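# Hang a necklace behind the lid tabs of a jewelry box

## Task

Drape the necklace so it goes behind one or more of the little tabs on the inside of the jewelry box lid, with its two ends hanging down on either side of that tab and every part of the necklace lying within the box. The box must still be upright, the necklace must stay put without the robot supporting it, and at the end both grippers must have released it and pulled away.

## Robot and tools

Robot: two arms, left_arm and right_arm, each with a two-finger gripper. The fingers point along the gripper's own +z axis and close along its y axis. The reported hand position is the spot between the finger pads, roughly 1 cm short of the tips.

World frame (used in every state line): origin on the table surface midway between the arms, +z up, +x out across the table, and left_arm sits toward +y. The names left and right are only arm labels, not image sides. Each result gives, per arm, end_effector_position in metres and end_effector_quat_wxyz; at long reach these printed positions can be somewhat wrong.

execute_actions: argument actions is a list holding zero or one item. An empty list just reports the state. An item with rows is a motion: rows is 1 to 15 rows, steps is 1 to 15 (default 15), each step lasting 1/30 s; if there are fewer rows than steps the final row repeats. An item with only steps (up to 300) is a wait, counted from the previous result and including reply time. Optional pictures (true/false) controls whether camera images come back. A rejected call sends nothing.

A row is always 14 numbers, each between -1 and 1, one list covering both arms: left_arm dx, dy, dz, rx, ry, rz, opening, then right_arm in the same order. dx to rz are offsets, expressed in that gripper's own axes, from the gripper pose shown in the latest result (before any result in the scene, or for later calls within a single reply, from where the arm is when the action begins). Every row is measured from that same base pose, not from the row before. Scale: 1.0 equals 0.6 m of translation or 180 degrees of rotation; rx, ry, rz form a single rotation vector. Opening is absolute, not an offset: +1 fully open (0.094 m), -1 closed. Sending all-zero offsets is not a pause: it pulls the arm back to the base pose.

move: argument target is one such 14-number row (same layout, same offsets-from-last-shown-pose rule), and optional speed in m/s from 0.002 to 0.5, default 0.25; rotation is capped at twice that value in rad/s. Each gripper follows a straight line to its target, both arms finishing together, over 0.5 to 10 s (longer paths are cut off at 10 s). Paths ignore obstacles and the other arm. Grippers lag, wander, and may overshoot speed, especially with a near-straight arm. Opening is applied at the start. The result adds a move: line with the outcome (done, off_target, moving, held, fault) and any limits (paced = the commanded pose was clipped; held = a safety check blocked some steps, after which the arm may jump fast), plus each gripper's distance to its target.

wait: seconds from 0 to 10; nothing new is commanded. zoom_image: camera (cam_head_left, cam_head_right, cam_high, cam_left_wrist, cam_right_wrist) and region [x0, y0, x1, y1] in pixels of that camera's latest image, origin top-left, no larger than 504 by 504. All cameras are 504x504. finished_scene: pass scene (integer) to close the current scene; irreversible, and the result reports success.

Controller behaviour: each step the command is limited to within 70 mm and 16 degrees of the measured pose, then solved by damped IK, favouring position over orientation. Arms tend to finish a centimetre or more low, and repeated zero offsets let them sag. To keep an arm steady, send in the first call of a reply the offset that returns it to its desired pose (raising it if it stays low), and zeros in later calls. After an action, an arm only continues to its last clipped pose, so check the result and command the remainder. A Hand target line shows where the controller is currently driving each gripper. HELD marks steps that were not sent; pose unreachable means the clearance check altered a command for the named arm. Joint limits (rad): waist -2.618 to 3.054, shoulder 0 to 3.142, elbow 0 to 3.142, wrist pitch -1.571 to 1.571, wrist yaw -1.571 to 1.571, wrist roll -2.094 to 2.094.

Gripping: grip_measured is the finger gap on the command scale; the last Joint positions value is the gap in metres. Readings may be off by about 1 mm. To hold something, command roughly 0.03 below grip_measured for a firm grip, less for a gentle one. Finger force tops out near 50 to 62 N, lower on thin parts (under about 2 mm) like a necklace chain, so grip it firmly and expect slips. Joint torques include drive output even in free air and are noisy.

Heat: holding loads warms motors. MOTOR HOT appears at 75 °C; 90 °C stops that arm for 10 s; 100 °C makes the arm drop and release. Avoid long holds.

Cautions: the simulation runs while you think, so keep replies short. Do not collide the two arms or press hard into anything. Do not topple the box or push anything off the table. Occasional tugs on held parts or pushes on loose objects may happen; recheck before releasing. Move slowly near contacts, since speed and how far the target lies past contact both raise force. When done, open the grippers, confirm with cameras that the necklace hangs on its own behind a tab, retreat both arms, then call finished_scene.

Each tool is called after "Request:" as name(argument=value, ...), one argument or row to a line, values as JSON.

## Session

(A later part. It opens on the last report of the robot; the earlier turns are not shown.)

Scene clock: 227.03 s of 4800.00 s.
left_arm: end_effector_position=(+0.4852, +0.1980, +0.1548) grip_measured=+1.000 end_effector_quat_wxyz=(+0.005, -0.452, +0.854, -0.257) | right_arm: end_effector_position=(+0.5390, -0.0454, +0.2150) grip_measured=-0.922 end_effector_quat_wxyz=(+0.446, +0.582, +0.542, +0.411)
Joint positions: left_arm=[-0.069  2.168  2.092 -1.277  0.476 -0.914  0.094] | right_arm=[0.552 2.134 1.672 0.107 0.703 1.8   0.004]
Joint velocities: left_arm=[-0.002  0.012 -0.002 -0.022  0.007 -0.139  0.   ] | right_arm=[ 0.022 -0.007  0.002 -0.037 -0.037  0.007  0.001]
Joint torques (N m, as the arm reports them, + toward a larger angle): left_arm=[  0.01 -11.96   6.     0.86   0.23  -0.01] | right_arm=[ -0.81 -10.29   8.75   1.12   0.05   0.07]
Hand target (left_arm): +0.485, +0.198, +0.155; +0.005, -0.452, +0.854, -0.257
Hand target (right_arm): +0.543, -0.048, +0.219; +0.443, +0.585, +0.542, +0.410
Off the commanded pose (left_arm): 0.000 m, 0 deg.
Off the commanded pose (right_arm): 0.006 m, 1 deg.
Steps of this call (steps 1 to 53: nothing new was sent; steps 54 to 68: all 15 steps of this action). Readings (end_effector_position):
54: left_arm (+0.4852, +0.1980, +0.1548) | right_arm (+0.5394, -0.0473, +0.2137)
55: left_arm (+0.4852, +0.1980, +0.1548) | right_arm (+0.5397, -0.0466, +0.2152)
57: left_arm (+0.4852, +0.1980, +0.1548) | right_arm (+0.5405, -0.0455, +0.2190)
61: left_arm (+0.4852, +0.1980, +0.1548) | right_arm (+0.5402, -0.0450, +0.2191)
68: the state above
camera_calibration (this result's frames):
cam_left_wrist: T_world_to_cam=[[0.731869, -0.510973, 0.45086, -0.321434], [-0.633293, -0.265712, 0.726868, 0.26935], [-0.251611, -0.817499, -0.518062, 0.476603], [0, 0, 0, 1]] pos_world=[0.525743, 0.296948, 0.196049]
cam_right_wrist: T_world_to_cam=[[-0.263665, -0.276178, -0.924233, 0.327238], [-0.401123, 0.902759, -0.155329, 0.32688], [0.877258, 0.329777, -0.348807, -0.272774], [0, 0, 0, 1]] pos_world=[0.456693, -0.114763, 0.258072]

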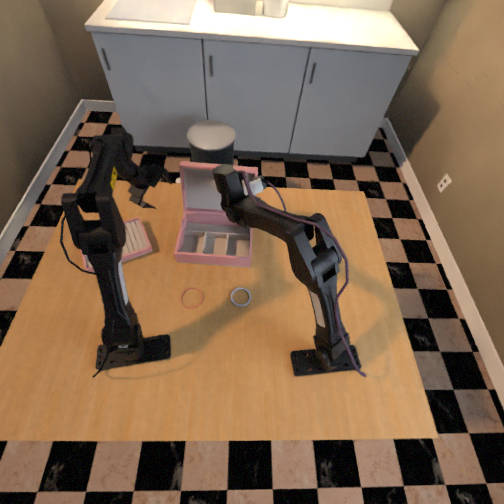

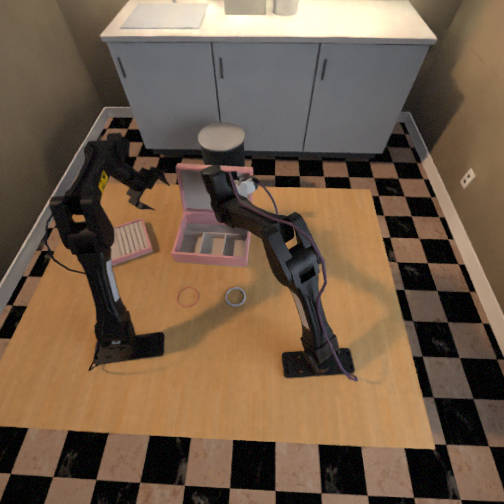

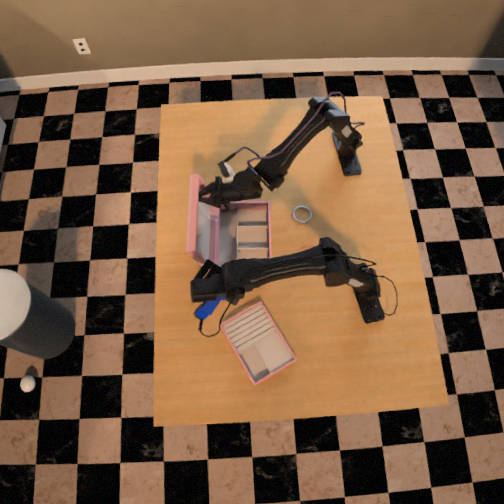

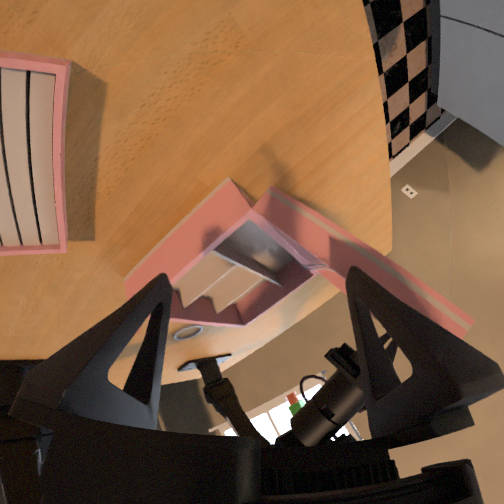

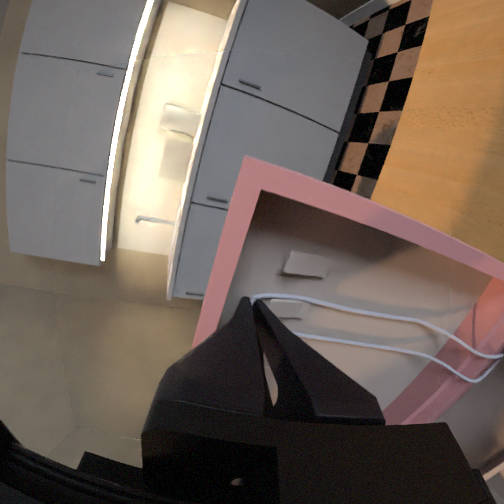

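Request:
move(
  target=[0,0,0,0,0,0,1,-0.01,-0.004,0.006,0.04,0,0,-0.92],
  speed=0.02,
)

Request:
zoom_image(
  camera="cam_right_wrist",
  region=[170,200,350,380],
)

Scene clock: 232.83 s of 4800.00 s.
left_arm: end_effector_position=(+0.4852, +0.1980, +0.1548) grip_measured=+1.000 end_effector_quat_wxyz=(+0.005, -0.452, +0.854, -0.257) | right_arm: end_effector_position=(+0.5372, -0.0465, +0.2145) grip_measured=-0.922 end_effector_quat_wxyz=(+0.411, +0.602, +0.565, +0.386)
Joint positions: left_arm=[-0.069  2.168  2.092 -1.277  0.476 -0.914  0.094] | right_arm=[ 0.541  2.134  1.774 -0.116  0.654  1.876  0.004]
Joint velocities: left_arm=[-0.017 -0.002 -0.002  0.007  0.051  0.037  0.   ] | right_arm=[ 0.007 -0.002 -0.002 -0.095 -0.022 -0.037 -0.   ]
Joint torques (N m, as the arm reports them, + toward a larger angle): left_arm=[  0.   -11.98   6.     0.86   0.24  -0.02] | right_arm=[-0.98 -9.59  8.56  1.05  0.05  0.05]
Hand target (left_arm): +0.485, +0.198, +0.155; +0.005, -0.452, +0.854, -0.257
Hand target (right_arm): +0.541, -0.052, +0.212; +0.409, +0.607, +0.567, +0.377
Off the commanded pose (left_arm): 0.000 m, 0 deg.
Off the commanded pose (right_arm): 0.007 m, 1 deg.
move: done
camera_calibration (this result's frames):
cam_left_wrist: T_world_to_cam=[[0.731869, -0.510973, 0.45086, -0.321434], [-0.633293, -0.265712, 0.726868, 0.26935], [-0.251611, -0.817499, -0.518062, 0.476603], [0, 0, 0, 1]] pos_world=[0.525743, 0.296948, 0.196049]
cam_right_wrist: T_world_to_cam=[[-0.355611, -0.267434, -0.895556, 0.369674], [-0.424006, 0.900075, -0.100417, 0.327458], [0.832923, 0.344011, -0.43347, -0.228304], [0, 0, 0, 1]] pos_world=[0.460464, -0.117334, 0.264984]

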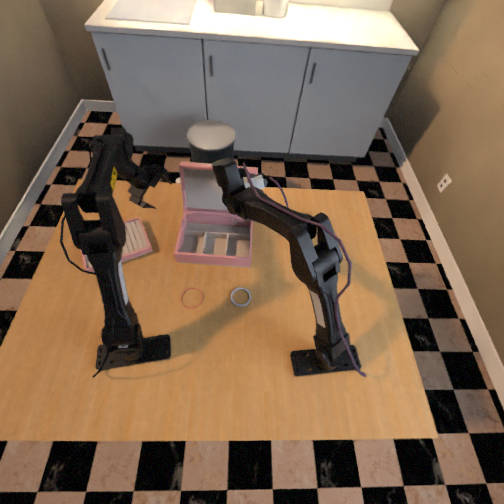

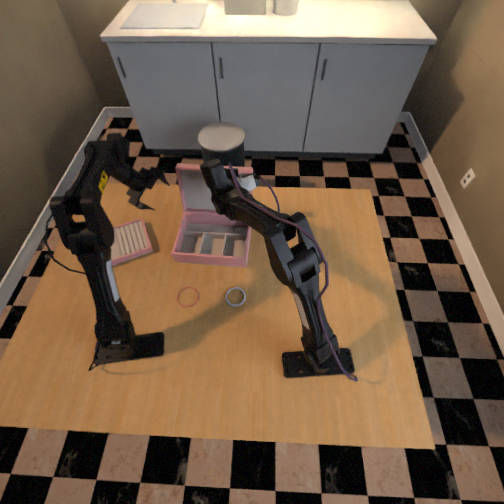

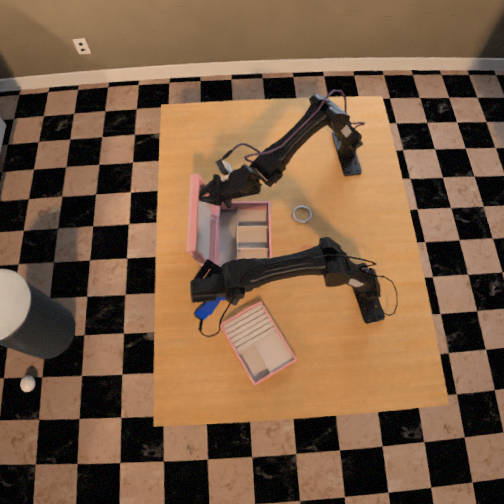

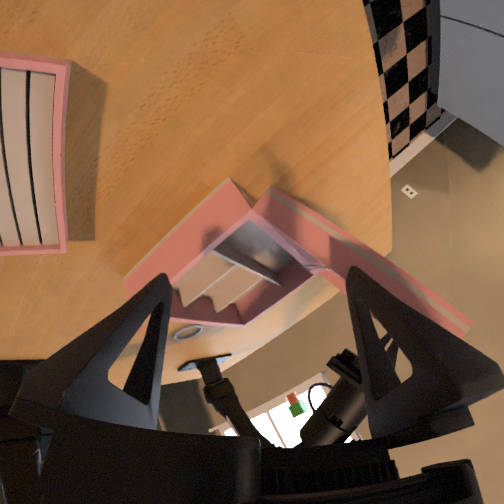

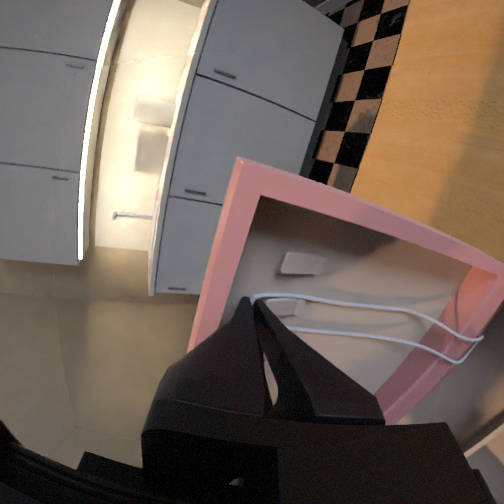

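Region (170, 200, 350, 380) of cam_right_wrist's 504x504 image, scaled by 2.800, with more detail than that image has.

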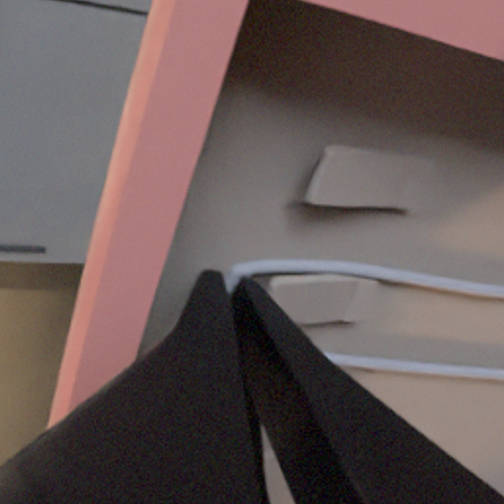

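Withdraw quickly, horizontally.

Request:
execute_actions(
  actions=[
    {"rows":[[0,0,0,0,0,0,1,0,-0.02,-0.07,0.03,0,0,-0.9]],"steps":15},
  ],
)

Request:
zoom_image(
  camera="cam_right_wrist",
  region=[170,180,370,380],
)

Scene clock: 234.93 s of 4800.00 s.
left_arm: end_effector_position=(+0.4852, +0.1980, +0.1548) grip_measured=+1.000 end_effector_quat_wxyz=(+0.005, -0.452, +0.854, -0.257) | right_arm: end_effector_position=(+0.4998, -0.0385, +0.2135) grip_measured=-0.902 end_effector_quat_wxyz=(+0.381, +0.617, +0.584, +0.365)
Joint positions: left_arm=[-0.069  2.168  2.092 -1.277  0.476 -0.914  0.094] | right_arm=[ 0.592  2.056  1.736 -0.274  0.655  1.967  0.005]
Joint velocities: left_arm=[ 0.002 -0.017  0.002 -0.037 -0.007  0.007  0.   ] | right_arm=[ 0.012  0.007 -0.012 -0.139  0.007  0.007  0.   ]
Joint torques (N m, as the arm reports them, + toward a larger angle): left_arm=[  0.   -11.98   6.     0.86   0.24  -0.02] | right_arm=[  0.1  -11.7    6.04   1.11   0.32   0.03]
Hand target (left_arm): +0.485, +0.198, +0.155; +0.005, -0.452, +0.854, -0.257
Hand target (right_arm): +0.494, -0.044, +0.219; +0.382, +0.620, +0.583, +0.360
Off the commanded pose (left_arm): 0.000 m, 0 deg.
Off the commanded pose (right_arm): 0.010 m, 1 deg.
Steps of this call (steps 1 to 48: nothing new was sent; steps 49 to 63: all 15 steps of this action). Readings (end_effector_position):
49: left_arm (+0.4852, +0.1980, +0.1548) | right_arm (+0.5351, -0.0461, +0.2150)
50: left_arm (+0.4852, +0.1980, +0.1548) | right_arm (+0.5309, -0.0471, +0.2162)
52: left_arm (+0.4852, +0.1980, +0.1548) | right_arm (+0.5185, -0.0456, +0.2180)
56: left_arm (+0.4852, +0.1980, +0.1548) | right_arm (+0.5043, -0.0370, +0.2206)
63: the state above
camera_calibration (this result's frames):
cam_left_wrist: T_world_to_cam=[[0.731869, -0.510973, 0.45086, -0.321434], [-0.633293, -0.265712, 0.726868, 0.26935], [-0.251611, -0.817499, -0.518062, 0.476603], [0, 0, 0, 1]] pos_world=[0.525743, 0.296948, 0.196049]
cam_right_wrist: T_world_to_cam=[[-0.428746, -0.264839, -0.863734, 0.387482], [-0.442189, 0.895234, -0.0550011, 0.303469], [0.787811, 0.358352, -0.500937, -0.162872], [0, 0, 0, 1]] pos_world=[0.428634, -0.110689, 0.269784]

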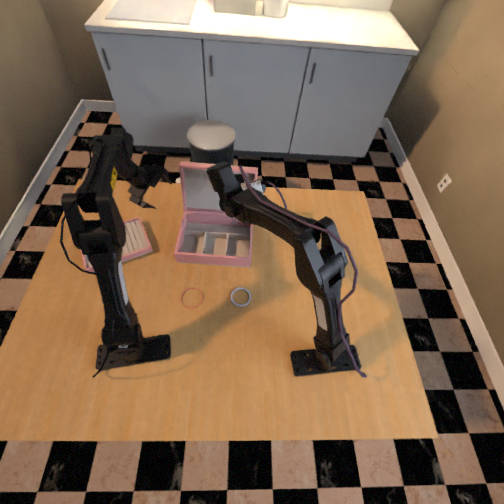

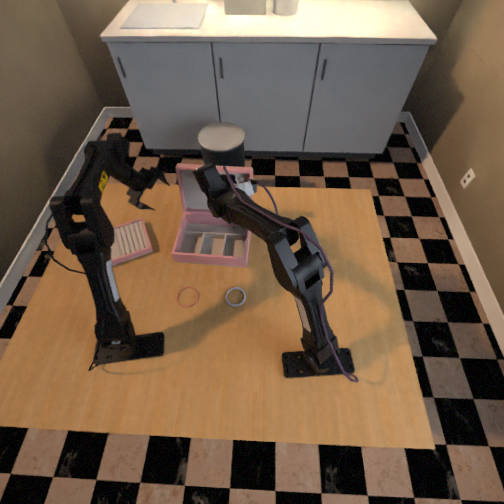

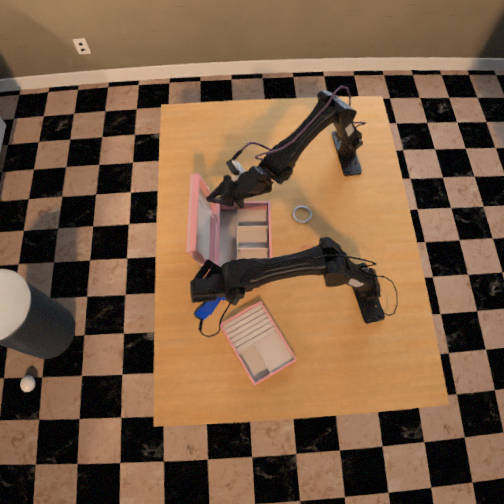

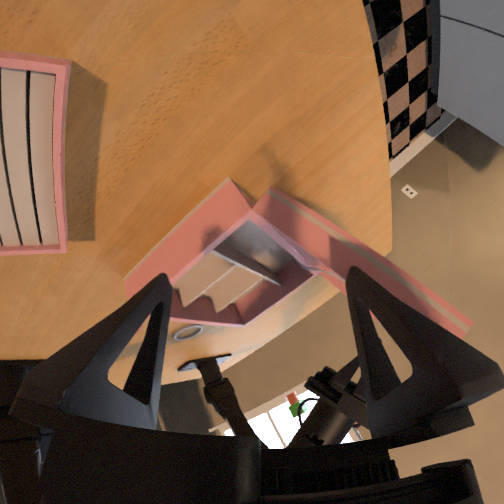

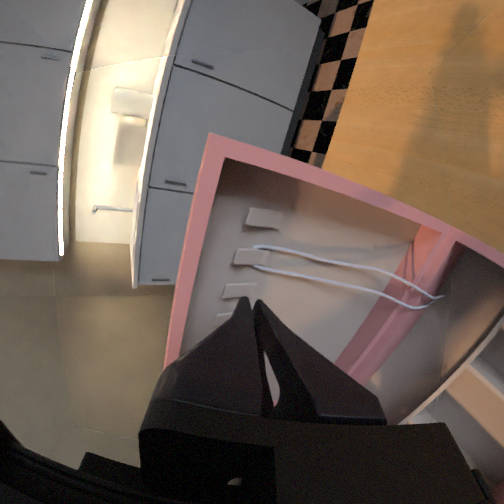

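Region (170, 180, 370, 380) of cam_right_wrist's 504x504 image, scaled by 2.520, with more detail than that image has.

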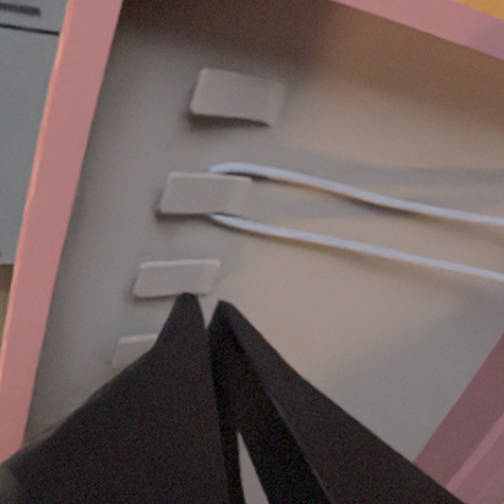

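Request:
move(
  target=[0,0,0,0,0,0,1,-0.2,-0.05,-0.25,0,0,0,-0.9],
)

Request:
finished_scene(
  scene=2,
)

Scene clock: 237.43 s of 4800.00 s.
left_arm: end_effector_position=(+0.4852, +0.1980, +0.1548) grip_measured=+1.000 end_effector_quat_wxyz=(+0.005, -0.452, +0.854, -0.257) | right_arm: end_effector_position=(+0.3539, -0.1480, +0.2541) grip_measured=-0.902 end_effector_quat_wxyz=(+0.375, +0.616, +0.585, +0.370)
Joint positions: left_arm=[-0.069  2.168  2.092 -1.277  0.476 -0.914  0.094] | right_arm=[ 0.623  1.337  1.088 -0.352  0.667  1.991  0.005]
Joint velocities: left_arm=[ 0.017 -0.012 -0.007  0.051  0.095 -0.022  0.   ] | right_arm=[ 0.002 -0.032 -0.017  0.007  0.007  0.11  -0.001]
Joint torques (N m, as the arm reports them, + toward a larger angle): left_arm=[  0.03 -11.94   5.99   0.87   0.23  -0.01] | right_arm=[ 0.94 -5.91  5.94  1.08  0.43  0.06]
Hand target (left_arm): +0.485, +0.198, +0.155; +0.005, -0.452, +0.854, -0.257
Hand target (right_arm): +0.348, -0.152, +0.255; +0.381, +0.616, +0.584, +0.365
Off the commanded pose (left_arm): 0.000 m, 0 deg.
Off the commanded pose (right_arm): 0.008 m, 1 deg.
move: done
camera_calibration (this result's frames):
cam_left_wrist: T_world_to_cam=[[0.731869, -0.510973, 0.45086, -0.321434], [-0.633293, -0.265712, 0.726868, 0.26935], [-0.251611, -0.817499, -0.518062, 0.476603], [0, 0, 0, 1]] pos_world=[0.525743, 0.296948, 0.196049]
cam_right_wrist: T_world_to_cam=[[-0.426316, -0.258987, -0.866707, 0.331691], [-0.451197, 0.891319, -0.0444061, 0.339172], [0.784013, 0.372125, -0.496838, 0.0140001], [0, 0, 0, 1]] pos_world=[0.283462, -0.221617, 0.309496]

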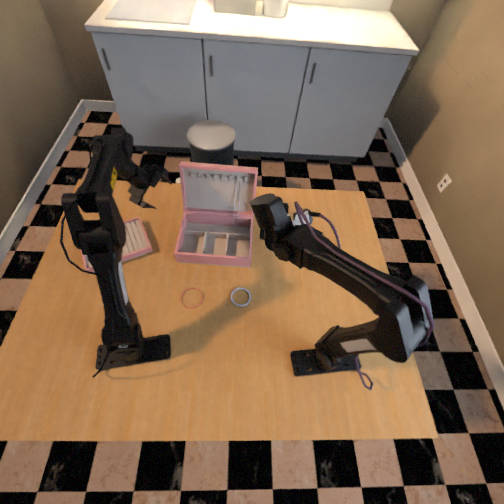

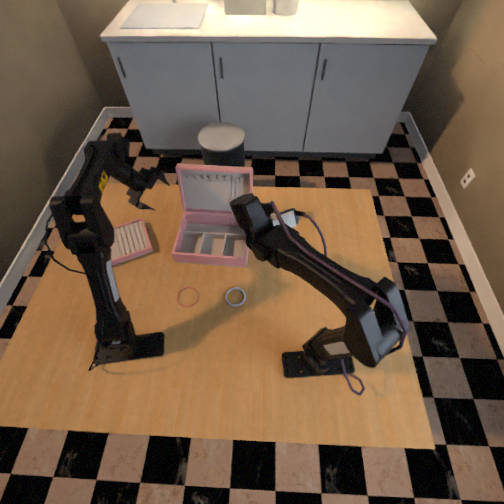

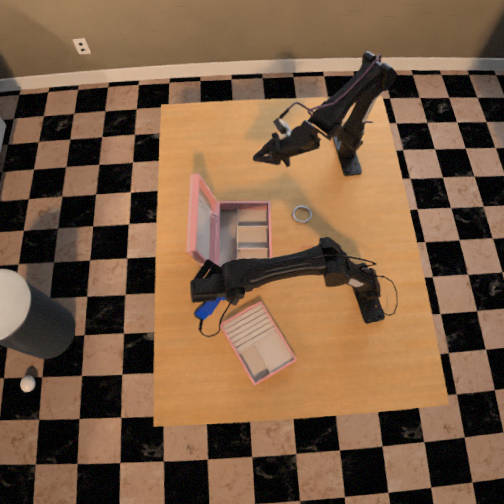

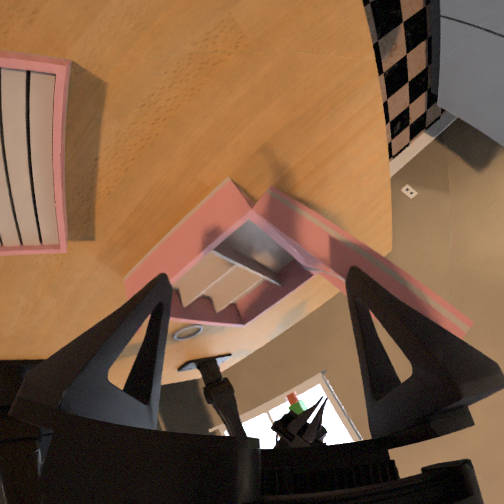

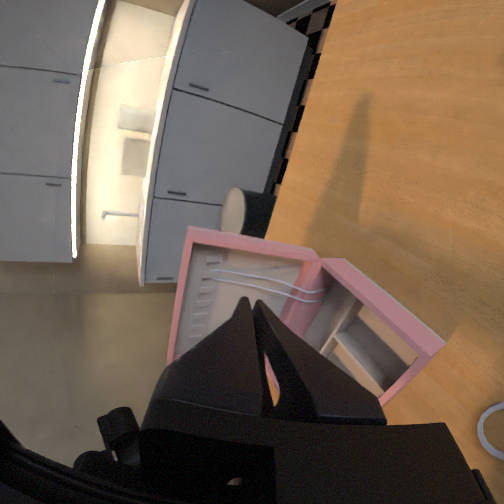

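The scene is finished: the task was done.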